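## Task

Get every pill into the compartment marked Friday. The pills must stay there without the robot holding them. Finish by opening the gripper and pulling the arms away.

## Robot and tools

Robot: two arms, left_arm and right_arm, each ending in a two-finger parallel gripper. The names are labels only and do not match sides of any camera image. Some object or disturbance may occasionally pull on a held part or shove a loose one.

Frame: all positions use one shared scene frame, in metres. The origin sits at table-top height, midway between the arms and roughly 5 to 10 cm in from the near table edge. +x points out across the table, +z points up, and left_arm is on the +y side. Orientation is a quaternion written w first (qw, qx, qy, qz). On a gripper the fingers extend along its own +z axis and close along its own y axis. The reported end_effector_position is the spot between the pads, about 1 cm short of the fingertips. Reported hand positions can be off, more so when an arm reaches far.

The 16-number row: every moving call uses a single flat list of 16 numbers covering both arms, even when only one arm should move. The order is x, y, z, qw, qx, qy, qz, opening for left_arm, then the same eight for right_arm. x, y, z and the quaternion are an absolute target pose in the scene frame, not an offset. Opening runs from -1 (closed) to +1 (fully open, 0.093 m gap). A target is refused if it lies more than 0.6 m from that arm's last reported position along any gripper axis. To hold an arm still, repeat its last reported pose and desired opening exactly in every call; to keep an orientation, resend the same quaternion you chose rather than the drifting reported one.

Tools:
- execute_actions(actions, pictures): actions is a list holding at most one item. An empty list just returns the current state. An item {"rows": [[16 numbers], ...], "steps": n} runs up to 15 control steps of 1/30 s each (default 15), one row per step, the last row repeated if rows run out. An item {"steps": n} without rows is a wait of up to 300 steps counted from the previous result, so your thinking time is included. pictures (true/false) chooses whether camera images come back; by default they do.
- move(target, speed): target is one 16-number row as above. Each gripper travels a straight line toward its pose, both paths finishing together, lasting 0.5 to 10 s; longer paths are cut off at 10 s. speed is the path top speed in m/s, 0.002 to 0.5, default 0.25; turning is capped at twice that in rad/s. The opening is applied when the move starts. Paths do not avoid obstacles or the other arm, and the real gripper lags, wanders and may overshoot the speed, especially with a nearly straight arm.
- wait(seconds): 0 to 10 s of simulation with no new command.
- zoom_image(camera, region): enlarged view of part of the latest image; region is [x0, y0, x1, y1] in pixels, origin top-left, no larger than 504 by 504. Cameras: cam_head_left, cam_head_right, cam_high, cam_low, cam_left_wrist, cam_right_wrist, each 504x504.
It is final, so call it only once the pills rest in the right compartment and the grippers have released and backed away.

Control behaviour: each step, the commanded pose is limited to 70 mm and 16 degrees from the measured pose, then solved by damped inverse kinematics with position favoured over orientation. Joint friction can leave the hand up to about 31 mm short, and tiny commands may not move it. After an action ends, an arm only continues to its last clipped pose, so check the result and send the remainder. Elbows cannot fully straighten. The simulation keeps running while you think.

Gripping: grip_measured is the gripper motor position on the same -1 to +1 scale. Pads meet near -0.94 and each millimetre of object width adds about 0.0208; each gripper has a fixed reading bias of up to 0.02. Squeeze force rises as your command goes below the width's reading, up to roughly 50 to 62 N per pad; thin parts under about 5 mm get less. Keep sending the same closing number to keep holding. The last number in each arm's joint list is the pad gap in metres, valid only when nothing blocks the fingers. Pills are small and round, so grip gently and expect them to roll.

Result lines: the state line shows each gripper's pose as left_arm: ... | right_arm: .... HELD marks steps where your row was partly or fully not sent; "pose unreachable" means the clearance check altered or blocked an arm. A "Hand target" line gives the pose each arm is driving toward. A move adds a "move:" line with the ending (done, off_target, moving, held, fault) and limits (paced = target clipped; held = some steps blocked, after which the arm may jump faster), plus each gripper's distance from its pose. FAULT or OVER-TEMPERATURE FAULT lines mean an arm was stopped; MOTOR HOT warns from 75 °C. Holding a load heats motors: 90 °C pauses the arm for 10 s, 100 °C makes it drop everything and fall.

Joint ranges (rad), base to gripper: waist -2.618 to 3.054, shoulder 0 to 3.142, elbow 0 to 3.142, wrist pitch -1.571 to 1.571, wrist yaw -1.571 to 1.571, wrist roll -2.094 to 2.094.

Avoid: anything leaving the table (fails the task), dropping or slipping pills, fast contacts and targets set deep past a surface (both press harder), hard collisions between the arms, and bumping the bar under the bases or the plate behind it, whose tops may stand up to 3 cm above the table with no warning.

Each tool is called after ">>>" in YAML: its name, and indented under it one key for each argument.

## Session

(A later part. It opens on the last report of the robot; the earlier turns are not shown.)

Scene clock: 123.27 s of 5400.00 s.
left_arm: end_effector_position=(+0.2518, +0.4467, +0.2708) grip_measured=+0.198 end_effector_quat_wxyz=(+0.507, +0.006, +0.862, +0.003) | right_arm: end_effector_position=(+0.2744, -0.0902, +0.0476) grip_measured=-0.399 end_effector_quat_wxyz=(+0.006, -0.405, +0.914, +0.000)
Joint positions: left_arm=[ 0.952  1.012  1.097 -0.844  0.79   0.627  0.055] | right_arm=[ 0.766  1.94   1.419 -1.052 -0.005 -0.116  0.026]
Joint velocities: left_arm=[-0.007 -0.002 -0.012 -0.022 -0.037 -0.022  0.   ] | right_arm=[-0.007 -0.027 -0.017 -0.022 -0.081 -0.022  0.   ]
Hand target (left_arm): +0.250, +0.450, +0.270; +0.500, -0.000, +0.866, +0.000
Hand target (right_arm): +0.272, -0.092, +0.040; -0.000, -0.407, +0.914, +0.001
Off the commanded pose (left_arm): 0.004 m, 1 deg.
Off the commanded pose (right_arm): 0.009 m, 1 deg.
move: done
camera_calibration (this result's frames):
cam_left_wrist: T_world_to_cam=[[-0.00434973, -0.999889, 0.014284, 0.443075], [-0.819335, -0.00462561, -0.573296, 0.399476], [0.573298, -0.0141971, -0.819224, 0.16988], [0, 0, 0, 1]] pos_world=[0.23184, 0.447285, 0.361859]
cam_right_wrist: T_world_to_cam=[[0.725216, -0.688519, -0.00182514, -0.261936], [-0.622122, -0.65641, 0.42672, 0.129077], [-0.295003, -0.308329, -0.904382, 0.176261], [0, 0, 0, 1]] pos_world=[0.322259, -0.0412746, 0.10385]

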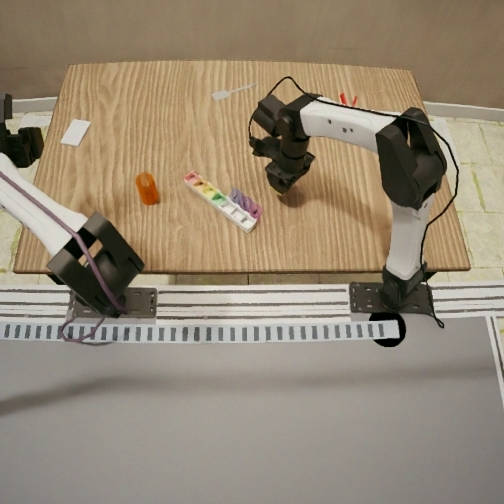

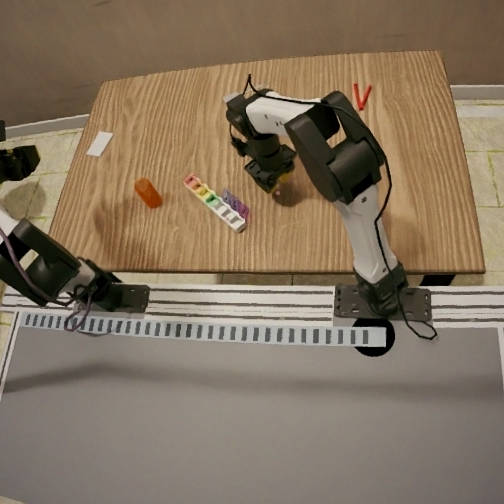

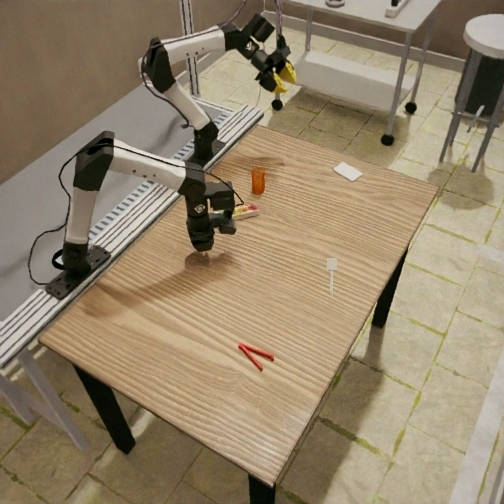

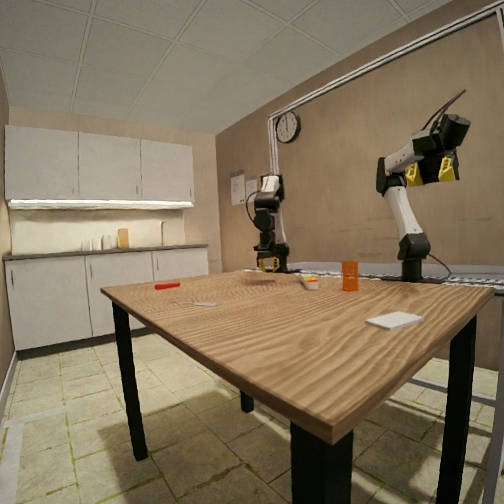

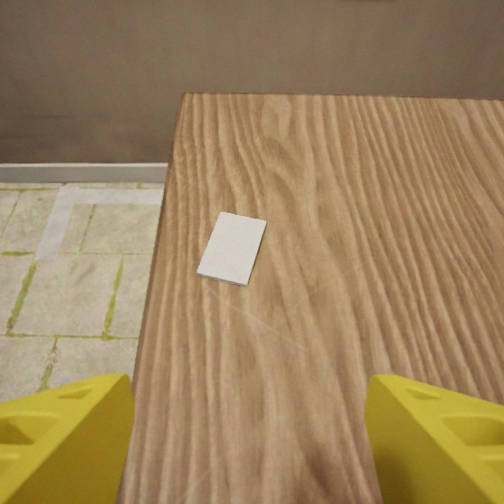

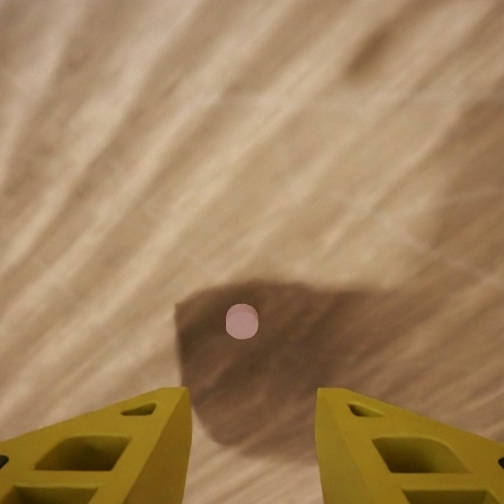

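>>> move:
  target: [0.25,0.45,0.27,0.5,0,0.866,0,0.2,0.271,-0.091,0.004,0,-0.407,0.914,0,-0.4]
  speed: 0.05

>>> zoom_image:
  camera: "cam_low"
  region: [230,240,310,300]

Scene clock: 124.87 s of 5400.00 s.
left_arm: end_effector_position=(+0.2518, +0.4467, +0.2708) grip_measured=+0.198 end_effector_quat_wxyz=(+0.507, +0.006, +0.862, +0.003) | right_arm: end_effector_position=(+0.2749, -0.0901, +0.0150) grip_measured=-0.399 end_effector_quat_wxyz=(+0.007, -0.405, +0.914, +0.001)
Joint positions: left_arm=[ 0.952  1.012  1.097 -0.844  0.79   0.627  0.055] | right_arm=[ 0.766  1.98   1.338 -0.93  -0.005 -0.117  0.026]
Joint velocities: left_arm=[ 0.012  0.007  0.017 -0.022 -0.037  0.007  0.   ] | right_arm=[ 0.002 -0.007 -0.012  0.022  0.051  0.022  0.001]
Hand target (left_arm): +0.250, +0.450, +0.270; +0.500, -0.000, +0.866, +0.000
Hand target (right_arm): +0.271, -0.091, +0.004; -0.000, -0.407, +0.914, -0.000
Off the commanded pose (left_arm): 0.004 m, 1 deg.
Off the commanded pose (right_arm): 0.012 m, 1 deg.
move: off_target (right_arm)
camera_calibration (this result's frames):
cam_left_wrist: T_world_to_cam=[[-0.00434973, -0.999889, 0.014284, 0.443075], [-0.819335, -0.00462561, -0.573296, 0.399476], [0.573298, -0.0141971, -0.819224, 0.16988], [0, 0, 0, 1]] pos_world=[0.23184, 0.447285, 0.361859]
cam_right_wrist: T_world_to_cam=[[0.726014, -0.687678, -0.00166708, -0.262453], [-0.621854, -0.657552, 0.425351, 0.143138], [-0.2936, -0.307774, -0.905027, 0.146691], [0, 0, 0, 1]] pos_world=[0.322625, -0.0412146, 0.0714381]

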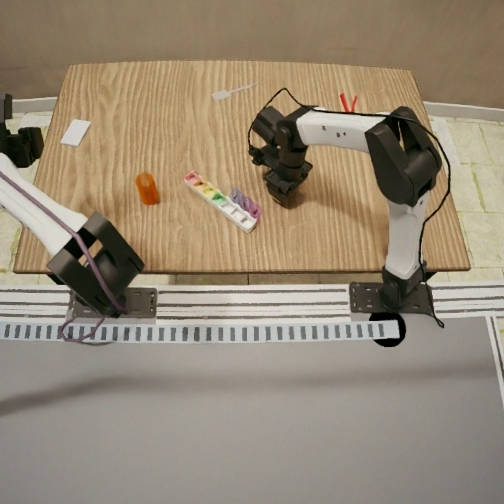

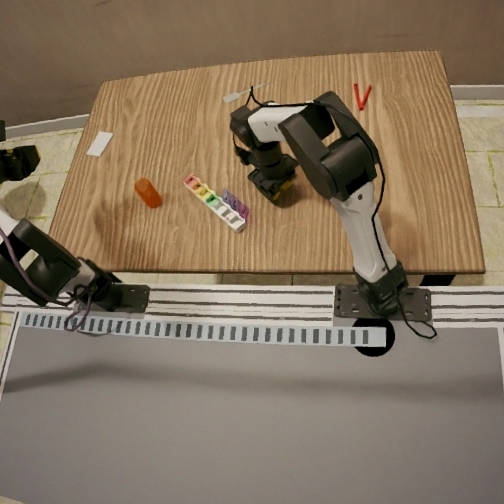

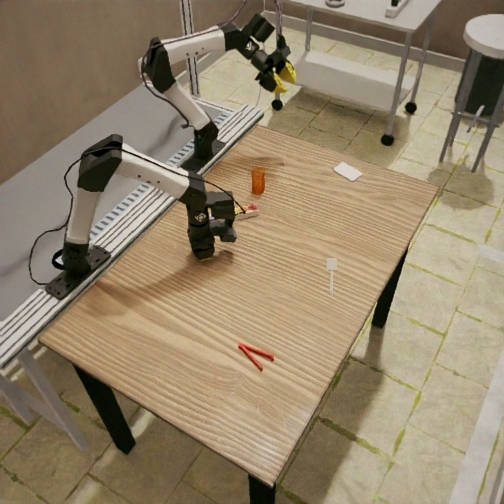

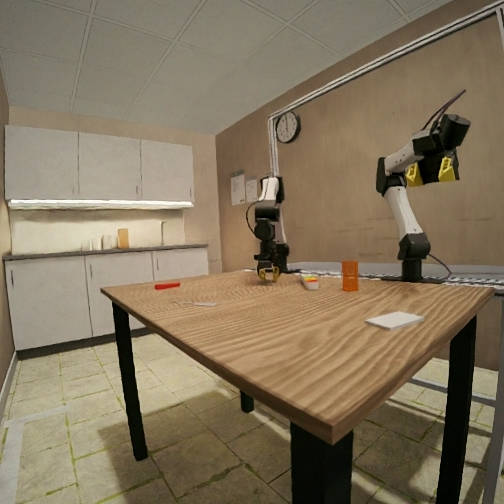

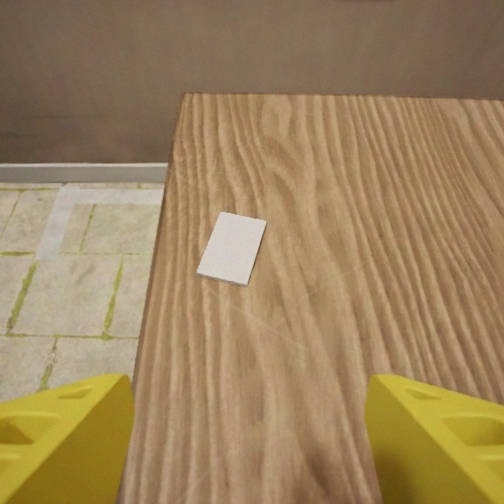

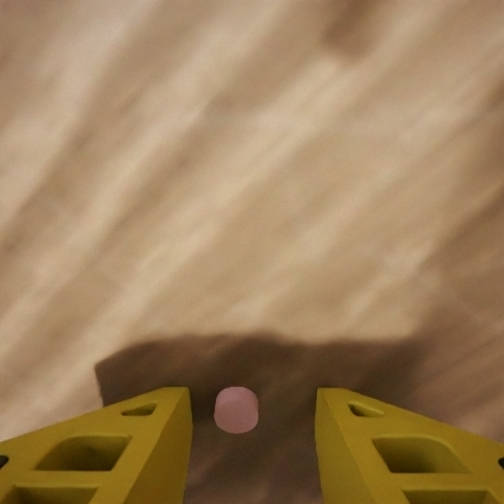

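Region (230, 240, 310, 300) of cam_low's 504x504 image, scaled by 6.300, with more detail than that image has; it fills the top 378 rows of this view, and the rest is white.

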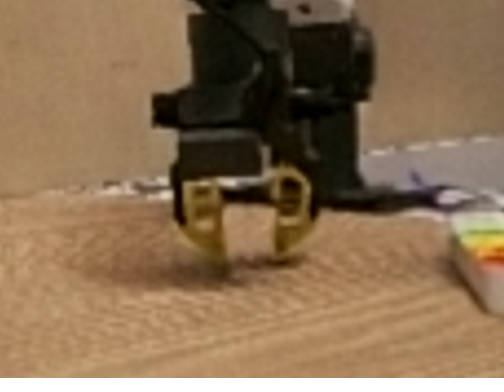

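>>> execute_actions:
  actions:
    - {"rows":[[0.25,0.45,0.27,0.5,0,0.866,0,0.2,0.273,-0.089,0.002,0,-0.407,0.914,0,-0.45],[0.25,0.45,0.27,0.5,0,0.866,0,0.2,0.273,-0.089,0.0,0,-0.407,0.914,0,-0.5],[0.25,0.45,0.27,0.5,0,0.866,0,0.2,0.274,-0.088,-0.003,0,-0.407,0.914,0,-0.55]],"steps":15}
  pictures: false

Scene clock: 125.73 s of 5400.00 s.
left_arm: end_effector_position=(+0.2518, +0.4467, +0.2708) grip_measured=+0.198 end_effector_quat_wxyz=(+0.507, +0.006, +0.862, +0.003) | right_arm: end_effector_position=(+0.2744, -0.0888, +0.0144) grip_measured=-0.548 end_effector_quat_wxyz=(+0.007, -0.406, +0.914, +0.003)
Joint positions: left_arm=[ 0.952  1.012  1.097 -0.844  0.79   0.627  0.055] | right_arm=[ 0.767  1.982  1.338 -0.928 -0.011 -0.117  0.019]
Joint velocities: left_arm=[-0.002 -0.007  0.002 -0.051 -0.022 -0.066  0.001] | right_arm=[-0.002 -0.007 -0.017  0.007  0.022 -0.022 -0.   ]
Hand target (left_arm): +0.250, +0.450, +0.270; +0.500, -0.000, +0.866, +0.000
Hand target (right_arm): +0.274, -0.088, -0.002; -0.000, -0.407, +0.913, -0.000
Off the commanded pose (left_arm): 0.004 m, 1 deg.
Off the commanded pose (right_arm): 0.017 m, 1 deg.
Steps of this call (steps 1 to 11: nothing new was sent; steps 12 to 26: all 15 steps of this action). Readings (end_effector_position):
12: left_arm (+0.2518, +0.4467, +0.2708) | right_arm (+0.2748, -0.0898, +0.0150)
13: left_arm (+0.2518, +0.4467, +0.2708) | right_arm (+0.2745, -0.0894, +0.0150)
15: left_arm (+0.2518, +0.4467, +0.2708) | right_arm (+0.2744, -0.0888, +0.0144)
19: left_arm (+0.2518, +0.4467, +0.2708) | right_arm (+0.2744, -0.0888, +0.0144)
26: the state above

Probably on the table; try closing.

>>> execute_actions:
  actions:
    - {"rows":[[0.25,0.45,0.27,0.5,0,0.866,0,0.2,0.274,-0.088,0.004,0,-0.407,0.914,0,-0.6],[0.25,0.45,0.27,0.5,0,0.866,0,0.2,0.274,-0.088,0.004,0,-0.407,0.914,0,-0.63],[0.25,0.45,0.27,0.5,0,0.866,0,0.2,0.274,-0.088,0.004,0,-0.407,0.914,0,-0.66],[0.25,0.45,0.27,0.5,0,0.866,0,0.2,0.274,-0.088,0.004,0,-0.407,0.914,0,-0.69],[0.25,0.45,0.27,0.5,0,0.866,0,0.2,0.274,-0.088,0.004,0,-0.407,0.914,0,-0.72],[0.25,0.45,0.27,0.5,0,0.866,0,0.2,0.274,-0.088,0.004,0,-0.407,0.914,0,-0.75],[0.25,0.45,0.27,0.5,0,0.866,0,0.2,0.274,-0.088,0.004,0,-0.407,0.914,0,-0.78],[0.25,0.45,0.27,0.5,0,0.866,0,0.2,0.274,-0.088,0.004,0,-0.407,0.914,0,-0.81],[0.25,0.45,0.27,0.5,0,0.866,0,0.2,0.274,-0.088,0.004,0,-0.407,0.914,0,-0.84]],"steps":15}
  pictures: false

>>> move:
  target: [0.25,0.45,0.27,0.5,0,0.866,0,0.2,0.265,-0.08,0.10,0,-0.407,0.914,0,-0.84]
  speed: 0.12

Scene clock: 127.23 s of 5400.00 s.
left_arm: end_effector_position=(+0.2518, +0.4467, +0.2708) grip_measured=+0.198 end_effector_quat_wxyz=(+0.507, +0.006, +0.862, +0.003) | right_arm: end_effector_position=(+0.2745, -0.0887, +0.0144) grip_measured=-0.834 end_effector_quat_wxyz=(+0.007, -0.406, +0.914, +0.003)
Joint positions: left_arm=[ 0.952  1.012  1.097 -0.844  0.79   0.627  0.055] | right_arm=[ 0.767  1.982  1.338 -0.927 -0.011 -0.117  0.005]
Joint velocities: left_arm=[-0.012  0.002  0.007  0.037  0.022 -0.022 -0.   ] | right_arm=[-0.017 -0.007 -0.002 -0.022 -0.007  0.022 -0.001]
Hand target (left_arm): +0.250, +0.450, +0.270; +0.500, -0.000, +0.866, +0.000
Hand target (right_arm): +0.274, -0.088, +0.004; +0.000, -0.407, +0.914, -0.000
Off the commanded pose (left_arm): 0.004 m, 1 deg.
Off the commanded pose (right_arm): 0.010 m, 1 deg.
Steps of this call (steps 1 to 30: nothing new was sent; steps 31 to 45: all 15 steps of this action). Readings (end_effector_position):
31: left_arm (+0.2518, +0.4467, +0.2708) | right_arm (+0.2744, -0.0888, +0.0144)
32: left_arm (+0.2518, +0.4467, +0.2708) | right_arm (+0.2744, -0.0888, +0.0144)
34: left_arm (+0.2518, +0.4467, +0.2708) | right_arm (+0.2744, -0.0888, +0.0144)
38: left_arm (+0.2518, +0.4467, +0.2708) | right_arm (+0.2745, -0.0887, +0.0144)
45: the state above

Scene clock: 128.80 s of 5400.00 s.
left_arm: end_effector_position=(+0.2518, +0.4467, +0.2708) grip_measured=+0.198 end_effector_quat_wxyz=(+0.507, +0.006, +0.862, +0.003) | right_arm: end_effector_position=(+0.2617, -0.0860, +0.0885) grip_measured=-0.834 end_effector_quat_wxyz=(-0.016, -0.407, +0.913, -0.004)
Joint positions: left_arm=[ 0.952  1.012  1.097 -0.844  0.79   0.627  0.055] | right_arm=[ 0.795  1.927  1.566 -1.258 -0.011 -0.091  0.005]
Joint velocities: left_arm=[ 0.002 -0.007  0.002  0.022  0.022 -0.022 -0.001] | right_arm=[-0.017  0.022 -0.007  0.051  0.022  0.022 -0.001]
Hand target (left_arm): +0.250, +0.450, +0.270; +0.500, -0.000, +0.866, +0.000
Hand target (right_arm): +0.264, -0.081, +0.100; +0.000, -0.407, +0.914, -0.000
Off the commanded pose (left_arm): 0.004 m, 1 deg.
Off the commanded pose (right_arm): 0.013 m, 2 deg.
move: off_target (right_arm)
camera_calibration (this result's frames):
cam_left_wrist: T_world_to_cam=[[-0.00434973, -0.999889, 0.014284, 0.443075], [-0.819335, -0.00462561, -0.573296, 0.399476], [0.573298, -0.0141971, -0.819224, 0.16988], [0, 0, 0, 1]] pos_world=[0.23184, 0.447285, 0.361859]
cam_right_wrist: T_world_to_cam=[[0.727829, -0.685684, -0.0101121, -0.249426], [-0.603015, -0.646962, 0.466704, 0.0986917], [-0.326553, -0.333583, -0.884356, 0.215143], [0, 0, 0, 1]] pos_world=[0.311308, -0.0354096, 0.141681]

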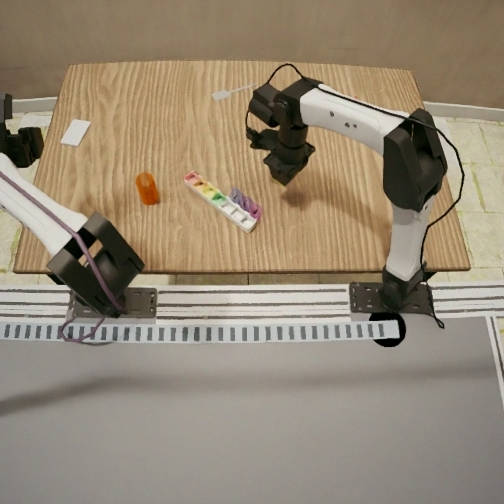

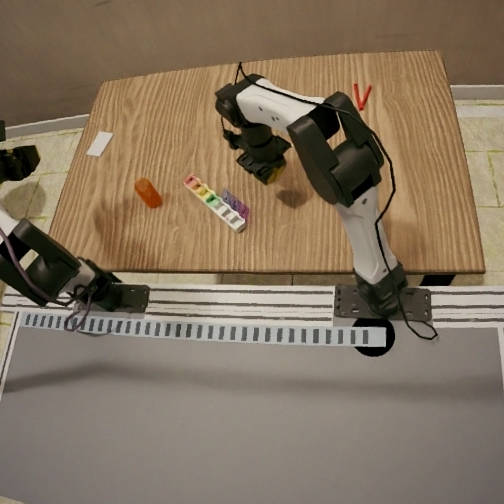

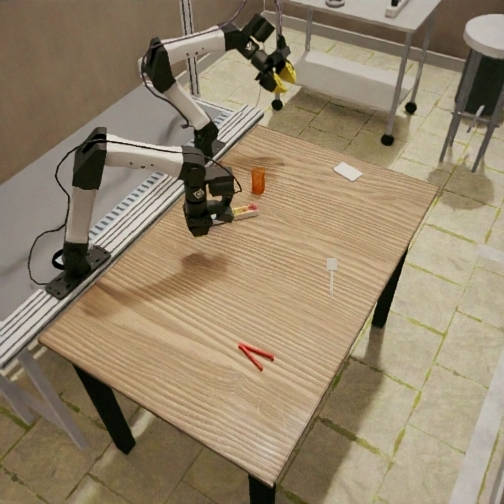

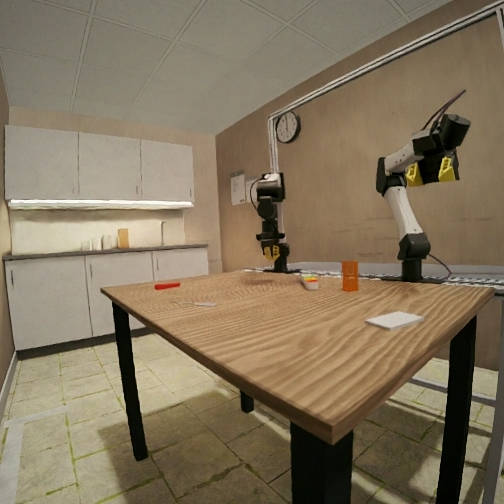

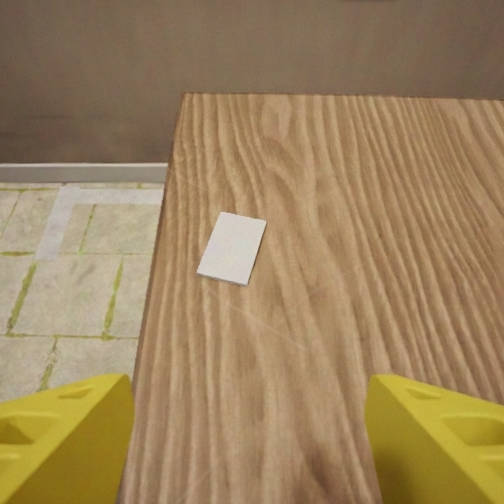

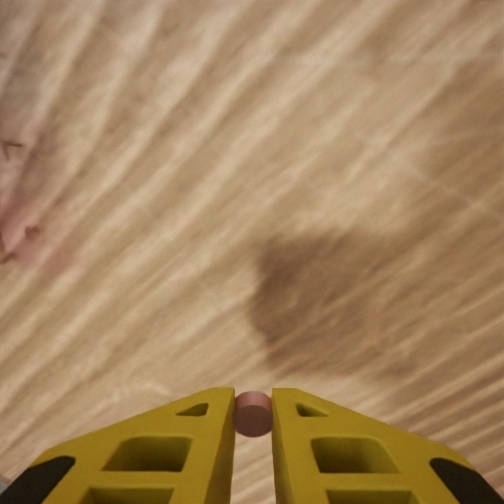

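>>> move:
  target: [0.25,0.45,0.27,0.5,0,0.866,0,0.2,0.204,0.022,0.09,0,-0.934,0.358,0,-0.84]
  speed: 0.3

Scene clock: 132.90 s of 5400.00 s.
left_arm: end_effector_position=(+0.2518, +0.4467, +0.2708) grip_measured=+0.198 end_effector_quat_wxyz=(+0.507, +0.006, +0.862, +0.003) | right_arm: end_effector_position=(+0.2021, +0.0150, +0.0894) grip_measured=-0.834 end_effector_quat_wxyz=(+0.003, +0.932, -0.364, +0.001)
Joint positions: left_arm=[ 0.952  1.012  1.097 -0.844  0.79   0.627  0.055] | right_arm=[ 1.091  2.067  1.774 -1.294 -0.011 -1.355  0.005]
Joint velocities: left_arm=[ 0.017  0.007  0.007 -0.037 -0.051 -0.081  0.001] | right_arm=[-0.017  0.002  0.012  0.051 -0.022  0.022 -0.   ]
Hand target (left_arm): +0.250, +0.450, +0.270; +0.500, -0.000, +0.866, +0.000
Hand target (right_arm): +0.203, +0.020, +0.090; +0.000, +0.934, -0.358, +0.001
Off the commanded pose (left_arm): 0.004 m, 1 deg.
Off the commanded pose (right_arm): 0.007 m, 1 deg.
move: done
camera_calibration (this result's frames):
cam_left_wrist: T_world_to_cam=[[-0.00434973, -0.999889, 0.014284, 0.443075], [-0.819335, -0.00462561, -0.573296, 0.399476], [0.573298, -0.0141971, -0.819224, 0.16988], [0, 0, 0, 1]] pos_world=[0.23184, 0.447285, 0.361859]
cam_right_wrist: T_world_to_cam=[[0.693525, 0.720352, -0.0107351, -0.150921], [0.650002, -0.61923, 0.440513, -0.123574], [0.310677, -0.312485, -0.897682, 0.102226], [0, 0, 0, 1]] pos_world=[0.153232, 0.0641392, 0.144582]

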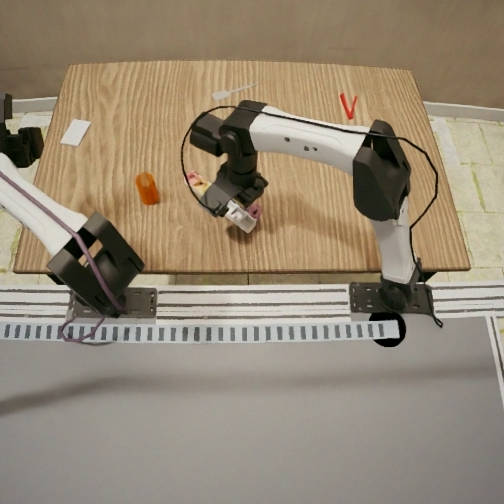

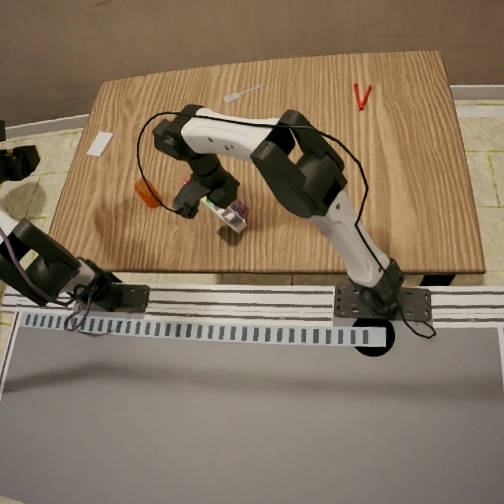

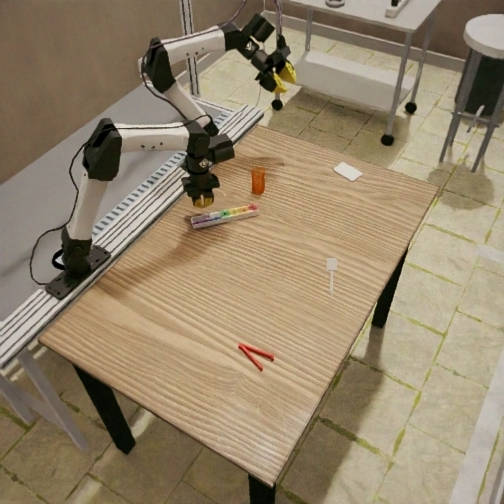

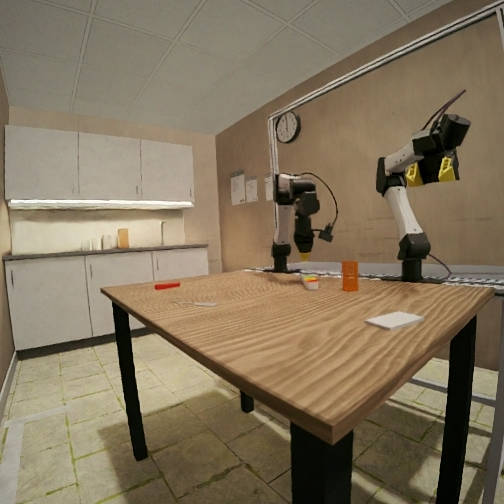

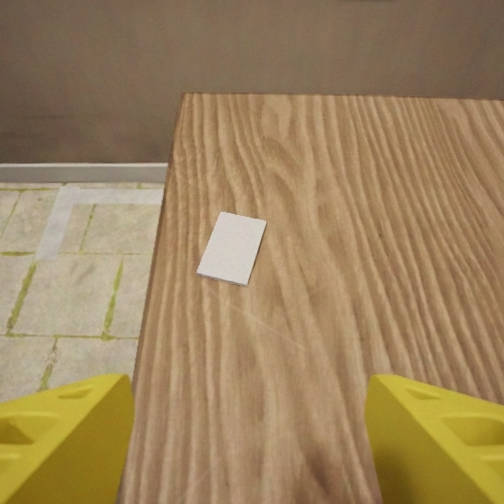

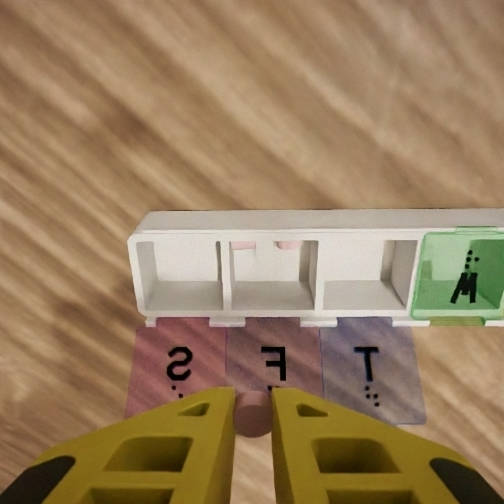

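>>> move:
  target: [0.25,0.45,0.27,0.5,0,0.866,0,0.2,0.204,0.025,0.042,0,-0.934,0.358,0,-0.84]
  speed: 0.06

Scene clock: 134.50 s of 5400.00 s.
left_arm: end_effector_position=(+0.2518, +0.4467, +0.2708) grip_measured=+0.198 end_effector_quat_wxyz=(+0.507, +0.006, +0.862, +0.003) | right_arm: end_effector_position=(+0.2079, +0.0271, +0.0523) grip_measured=-0.834 end_effector_quat_wxyz=(-0.010, +0.933, -0.360, +0.003)
Joint positions: left_arm=[ 0.952  1.012  1.097 -0.844  0.79   0.627  0.055] | right_arm=[ 1.095  2.113  1.695 -1.145 -0.011 -1.357  0.005]
Joint velocities: left_arm=[-0.007 -0.007 -0.017 -0.022 -0.095  0.037 -0.002] | right_arm=[ 0.002 -0.007 -0.007  0.081  0.095  0.11   0.   ]
Hand target (left_arm): +0.250, +0.450, +0.270; +0.500, -0.000, +0.866, +0.000
Hand target (right_arm): +0.204, +0.025, +0.042; +0.000, +0.934, -0.358, -0.000
Off the commanded pose (left_arm): 0.004 m, 1 deg.
Off the commanded pose (right_arm): 0.011 m, 1 deg.
move: off_target (right_arm)
camera_calibration (this result's frames):
cam_left_wrist: T_world_to_cam=[[-0.00434973, -0.999889, 0.014284, 0.443075], [-0.819335, -0.00462561, -0.573296, 0.399476], [0.573298, -0.0141971, -0.819224, 0.16988], [0, 0, 0, 1]] pos_world=[0.23184, 0.447285, 0.361859]
cam_right_wrist: T_world_to_cam=[[0.688587, 0.725025, 0.0136981, -0.164469], [0.648686, -0.624308, 0.435253, -0.102858], [0.324121, -0.290824, -0.900204, 0.0677185], [0, 0, 0, 1]] pos_world=[0.158024, 0.0747229, 0.107983]

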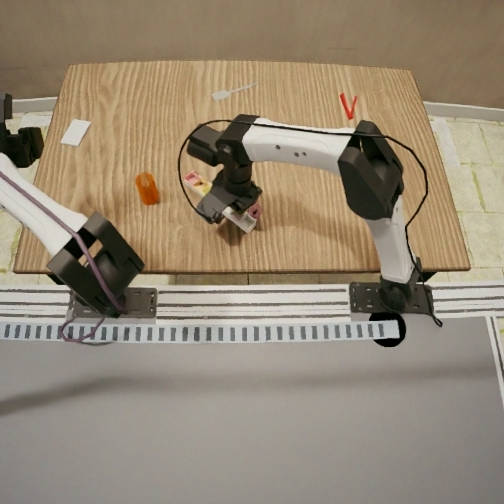

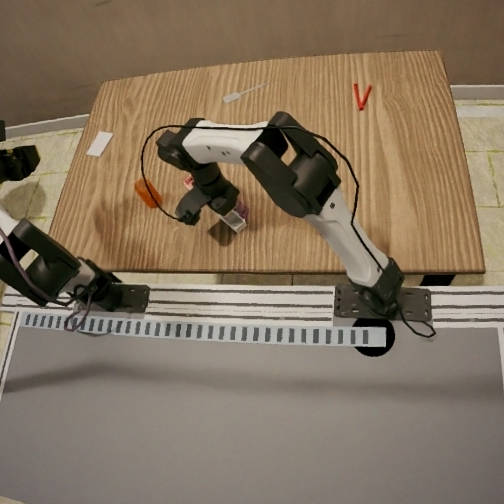

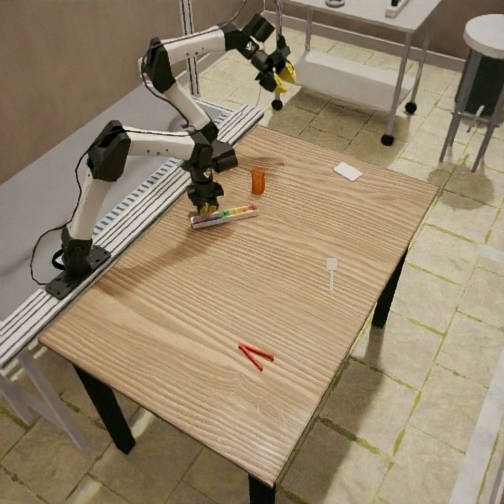

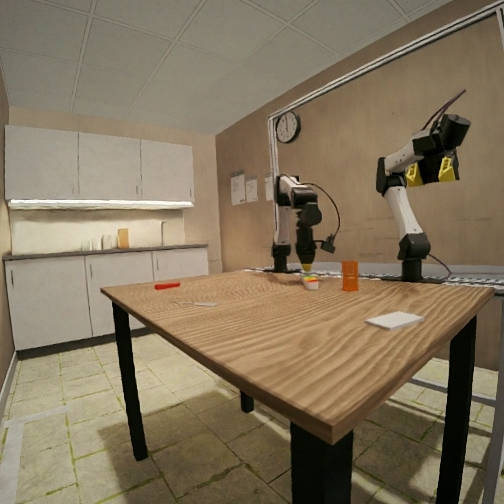

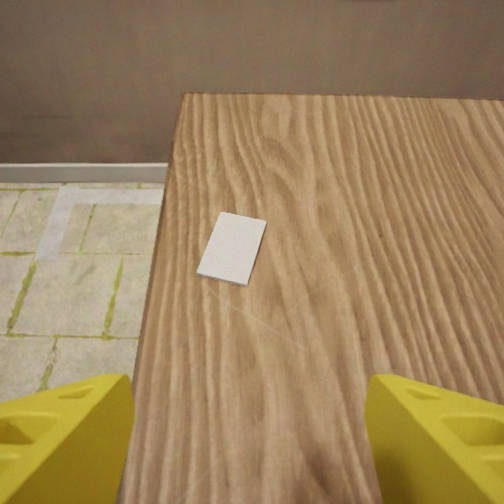

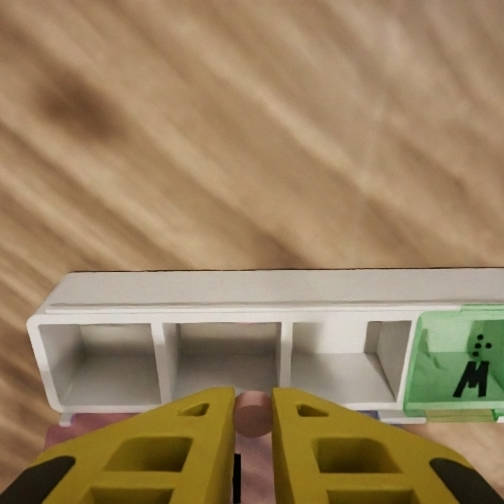

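Shift 7 mm back.

>>> move:
  target: [0.25,0.45,0.27,0.5,0,0.866,0,0.2,0.199,0.017,0.038,0,-0.934,0.358,0,-0.84]
  speed: 0.03

Scene clock: 135.73 s of 5400.00 s.
left_arm: end_effector_position=(+0.2518, +0.4467, +0.2708) grip_measured=+0.198 end_effector_quat_wxyz=(+0.507, +0.006, +0.862, +0.003) | right_arm: end_effector_position=(+0.2025, +0.0174, +0.0359) grip_measured=-0.834 end_effector_quat_wxyz=(+0.006, +0.933, -0.361, +0.000)
Joint positions: left_arm=[ 0.952  1.012  1.097 -0.844  0.79   0.627  0.055] | right_arm=[ 1.095  2.113  1.629 -1.11  -0.011 -1.357  0.005]
Joint velocities: left_arm=[-0.012  0.002  0.012 -0.051 -0.022  0.051 -0.002] | right_arm=[-0.007  0.012 -0.012  0.037 -0.051 -0.051  0.   ]
Hand target (left_arm): +0.250, +0.450, +0.270; +0.500, -0.000, +0.866, +0.000
Hand target (right_arm): +0.199, +0.017, +0.038; +0.000, +0.934, -0.358, +0.000
Off the commanded pose (left_arm): 0.004 m, 1 deg.
Off the commanded pose (right_arm): 0.004 m, 1 deg.
move: done
camera_calibration (this result's frames):
cam_left_wrist: T_world_to_cam=[[-0.00434973, -0.999889, 0.014284, 0.443075], [-0.819335, -0.00462561, -0.573296, 0.399476], [0.573298, -0.0141971, -0.819224, 0.16988], [0, 0, 0, 1]] pos_world=[0.23184, 0.447285, 0.361859]
cam_right_wrist: T_world_to_cam=[[0.688855, 0.724689, -0.0174568, -0.152449], [0.655466, -0.61241, 0.441948, -0.1001], [0.309584, -0.315881, -0.896871, 0.0551008], [0, 0, 0, 1]] pos_world=[0.153569, 0.0665814, 0.090996]

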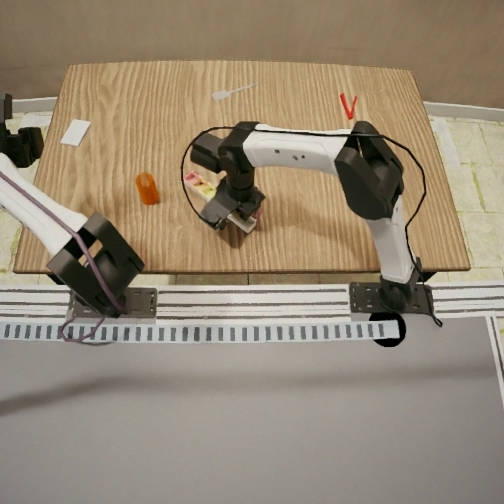

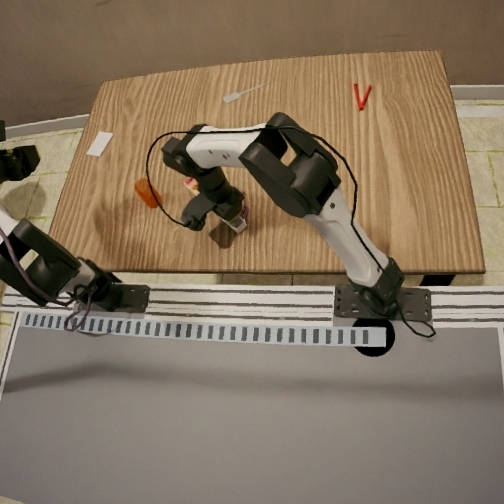

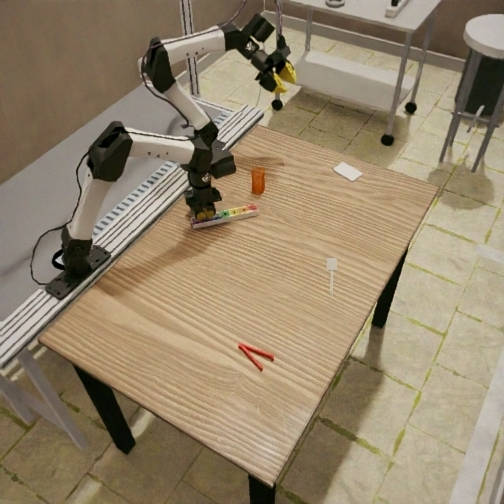

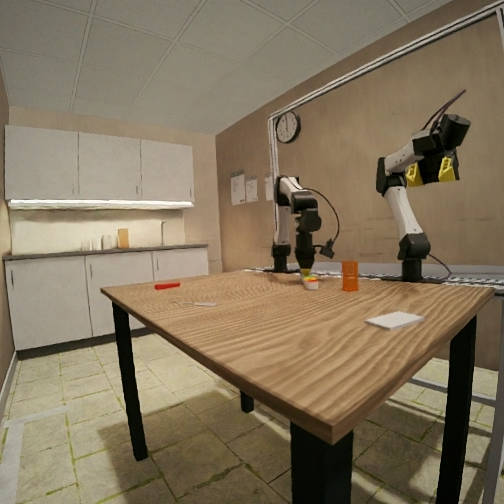

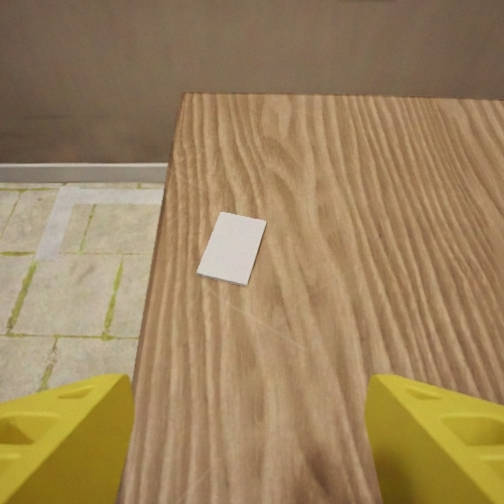

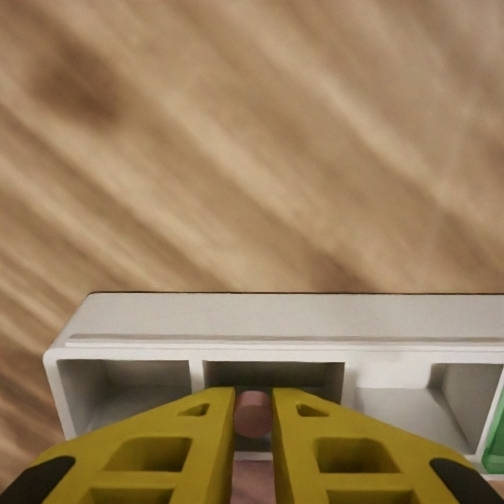

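>>> execute_actions:
  actions:
    - {"rows":[[0.25,0.45,0.27,0.5,0,0.866,0,0.2,0.2025,0.0174,0.038,0,-0.934,0.358,0,-0.8],[0.25,0.45,0.27,0.5,0,0.866,0,0.2,0.2025,0.0174,0.038,0,-0.934,0.358,0,-0.76],[0.25,0.45,0.27,0.5,0,0.866,0,0.2,0.2025,0.0174,0.038,0,-0.934,0.358,0,-0.72],[0.25,0.45,0.27,0.5,0,0.866,0,0.2,0.2025,0.0174,0.038,0,-0.934,0.358,0,-0.68]],"steps":10}
  pictures: false

>>> move:
  target: [0.25,0.45,0.27,0.5,0,0.866,0,0.2,0.208,0.025,0.11,0,-0.934,0.358,0,-0.68]
  speed: 0.1

>>> move:
  target: [0.25,0.45,0.27,0.5,0,0.866,0,0.2,0.28,-0.05,0.17,0,-0.934,0.358,0,-0.68]

Scene clock: 136.53 s of 5400.00 s.
left_arm: end_effector_position=(+0.2518, +0.4467, +0.2708) grip_measured=+0.198 end_effector_quat_wxyz=(+0.507, +0.006, +0.862, +0.003) | right_arm: end_effector_position=(+0.2028, +0.0180, +0.0359) grip_measured=-0.681 end_effector_quat_wxyz=(+0.005, +0.933, -0.360, +0.000)
Joint positions: left_arm=[ 0.952  1.012  1.097 -0.844  0.79   0.627  0.055] | right_arm=[ 1.095  2.113  1.629 -1.108 -0.011 -1.358  0.012]
Joint velocities: left_arm=[-0.012  0.007  0.022  0.022 -0.081 -0.051 -0.   ] | right_arm=[-0.017 -0.012 -0.002  0.007  0.022  0.081  0.   ]
Hand target (left_arm): +0.250, +0.450, +0.270; +0.500, -0.000, +0.866, +0.000
Hand target (right_arm): +0.202, +0.017, +0.038; +0.000, +0.934, -0.358, -0.000
Off the commanded pose (left_arm): 0.004 m, 1 deg.
Off the commanded pose (right_arm): 0.002 m, 1 deg.
Steps of this call (steps 1 to 14: nothing new was sent; steps 15 to 24: all 10 steps of this action). Readings (end_effector_position):
15: left_arm (+0.2518, +0.4467, +0.2708) | right_arm (+0.2028, +0.0180, +0.0359)
16: left_arm (+0.2518, +0.4467, +0.2708) | right_arm (+0.2028, +0.0180, +0.0359)
18: left_arm (+0.2518, +0.4467, +0.2708) | right_arm (+0.2028, +0.0180, +0.0359)
22: left_arm (+0.2518, +0.4467, +0.2708) | right_arm (+0.2028, +0.0180, +0.0359)
24: the state above

Scene clock: 138.10 s of 5400.00 s.
left_arm: end_effector_position=(+0.2518, +0.4467, +0.2708) grip_measured=+0.198 end_effector_quat_wxyz=(+0.507, +0.006, +0.862, +0.003) | right_arm: end_effector_position=(+0.2039, +0.0215, +0.1019) grip_measured=-0.681 end_effector_quat_wxyz=(+0.011, +0.934, -0.358, -0.001)
Joint positions: left_arm=[ 0.952  1.012  1.097 -0.844  0.79   0.627  0.055] | right_arm=[ 1.095  2.113  1.892 -1.384 -0.011 -1.362  0.012]
Joint velocities: left_arm=[-0.007 -0.002 -0.007  0.007 -0.007  0.022 -0.001] | right_arm=[ 0.012 -0.012 -0.002  0.007 -0.051 -0.11  -0.   ]
Hand target (left_arm): +0.250, +0.450, +0.270; +0.500, -0.000, +0.866, +0.000
Hand target (right_arm): +0.207, +0.024, +0.110; -0.000, +0.934, -0.358, +0.000
Off the commanded pose (left_arm): 0.004 m, 1 deg.
Off the commanded pose (right_arm): 0.010 m, 1 deg.
move: done
camera_calibration (this result's frames):
cam_left_wrist: T_world_to_cam=[[-0.00434973, -0.999889, 0.014284, 0.443075], [-0.819335, -0.00462561, -0.573296, 0.399476], [0.573298, -0.0141971, -0.819224, 0.16988], [0, 0, 0, 1]] pos_world=[0.23184, 0.447285, 0.361859]
cam_right_wrist: T_world_to_cam=[[0.685232, 0.727805, -0.0275044, -0.153451], [0.660724, -0.605299, 0.443911, -0.12911], [0.306432, -0.322355, -0.895649, 0.115806], [0, 0, 0, 1]] pos_world=[0.154969, 0.070863, 0.156815]

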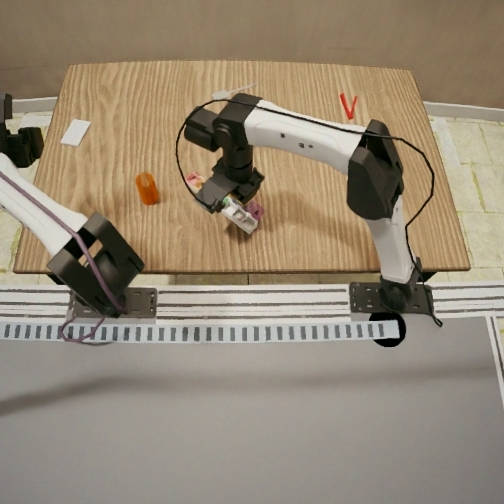

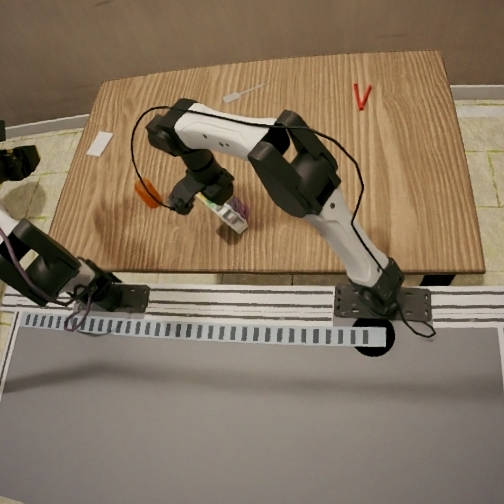

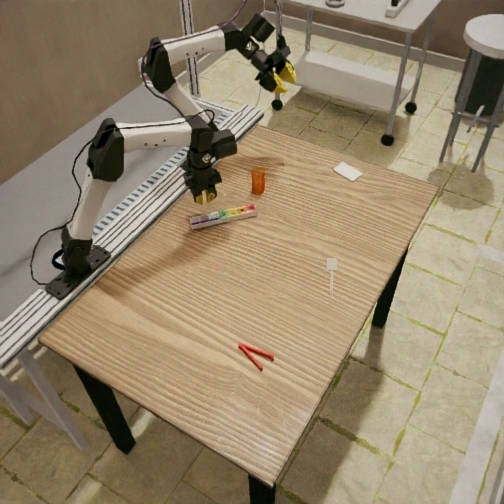

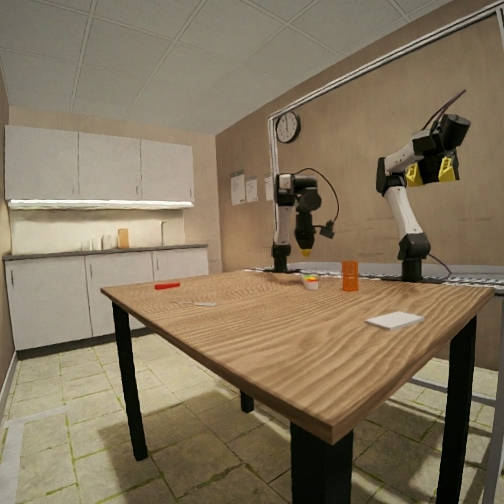

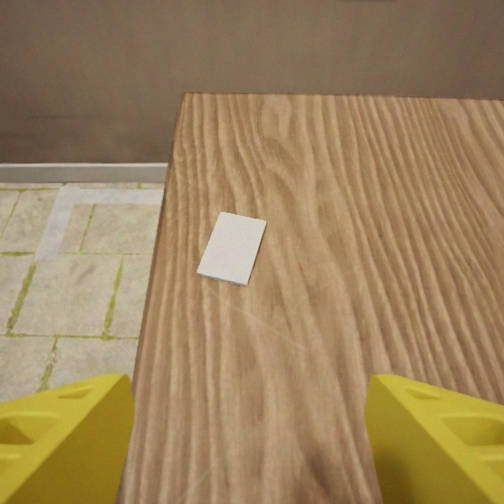

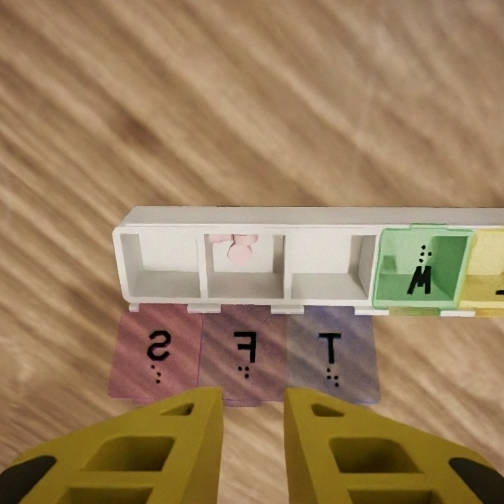

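Scene clock: 139.20 s of 5400.00 s.
left_arm: end_effector_position=(+0.2518, +0.4467, +0.2708) grip_measured=+0.198 end_effector_quat_wxyz=(+0.507, +0.006, +0.862, +0.003) | right_arm: end_effector_position=(+0.2793, -0.0507, +0.1593) grip_measured=-0.681 end_effector_quat_wxyz=(+0.002, +0.932, -0.363, -0.002)
Joint positions: left_arm=[ 0.952  1.012  1.097 -0.844  0.79   0.627  0.055] | right_arm=[ 0.829  2.079  2.067 -1.579 -0.011 -1.618  0.012]
Joint velocities: left_arm=[ 0.002 -0.002  0.017 -0.081  0.066 -0.066 -0.001] | right_arm=[-0.007  0.002  0.002 -0.051  0.037 -0.051 -0.   ]
Hand target (left_arm): +0.250, +0.450, +0.270; +0.500, -0.000, +0.866, +0.000
Hand target (right_arm): +0.280, -0.049, +0.169; -0.010, +0.934, -0.358, +0.003
Off the commanded pose (left_arm): 0.004 m, 1 deg.
Off the commanded pose (right_arm): 0.011 m, 1 deg.
joint sent to its limit (right arm) — the command would take joint 4 (wrist pitch) past its lower limit, so that joint was sent only as far as its limit.
move: off_target (right_arm)
camera_calibration (this result's frames):
cam_left_wrist: T_world_to_cam=[[-0.00434973, -0.999889, 0.014284, 0.443075], [-0.819335, -0.00462561, -0.573296, 0.399476], [0.573298, -0.0141971, -0.819224, 0.16988], [0, 0, 0, 1]] pos_world=[0.23184, 0.447285, 0.361859]
cam_right_wrist: T_world_to_cam=[[0.692653, 0.721167, -0.0122517, -0.15588], [0.652788, -0.619572, 0.435887, -0.245324], [0.306757, -0.309916, -0.899918, 0.122093], [0, 0, 0, 1]] pos_world=[0.230662, -0.00174198, 0.214897]

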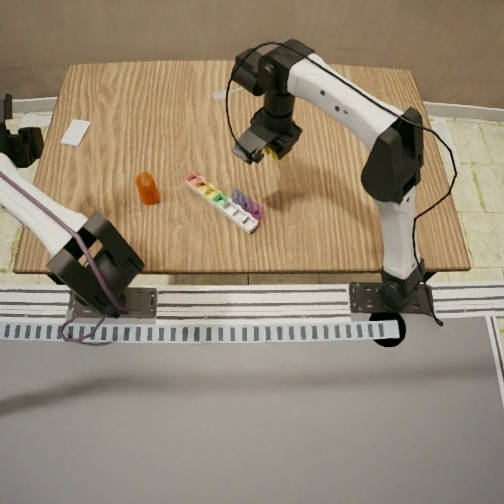

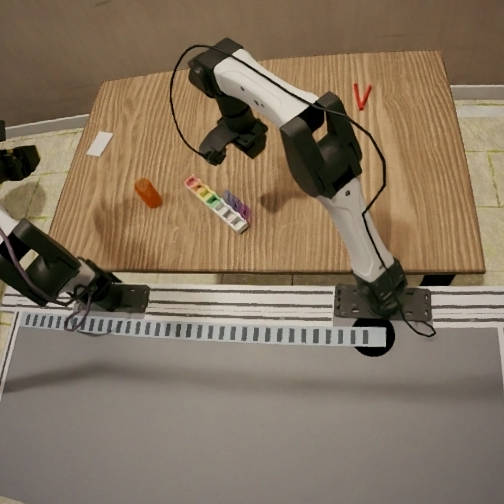

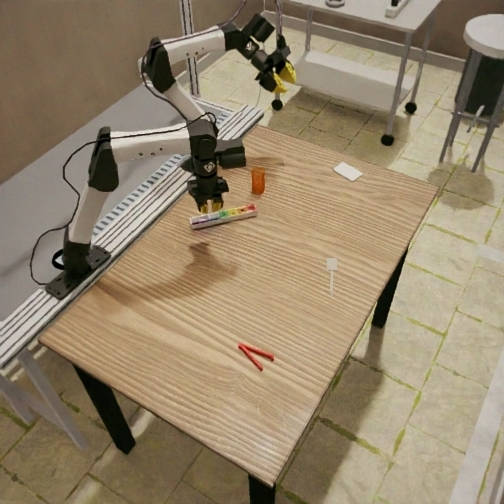

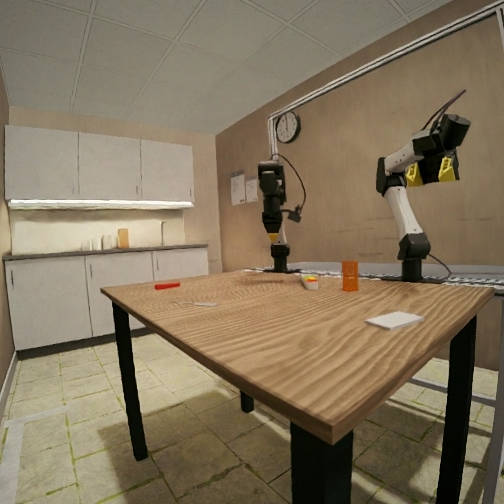

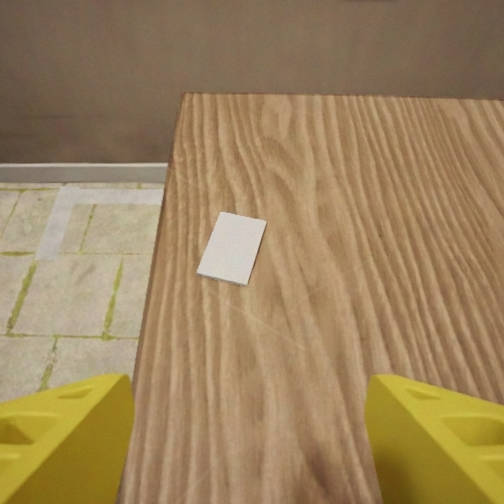

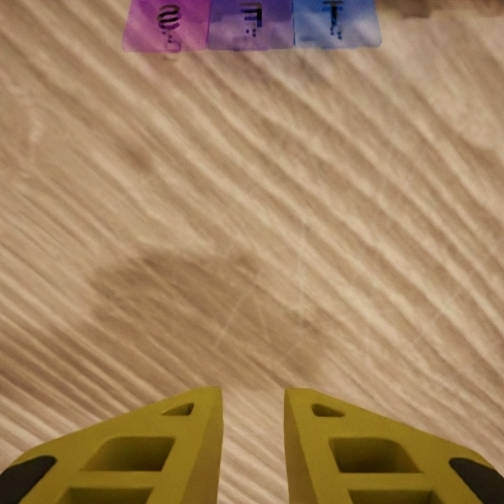

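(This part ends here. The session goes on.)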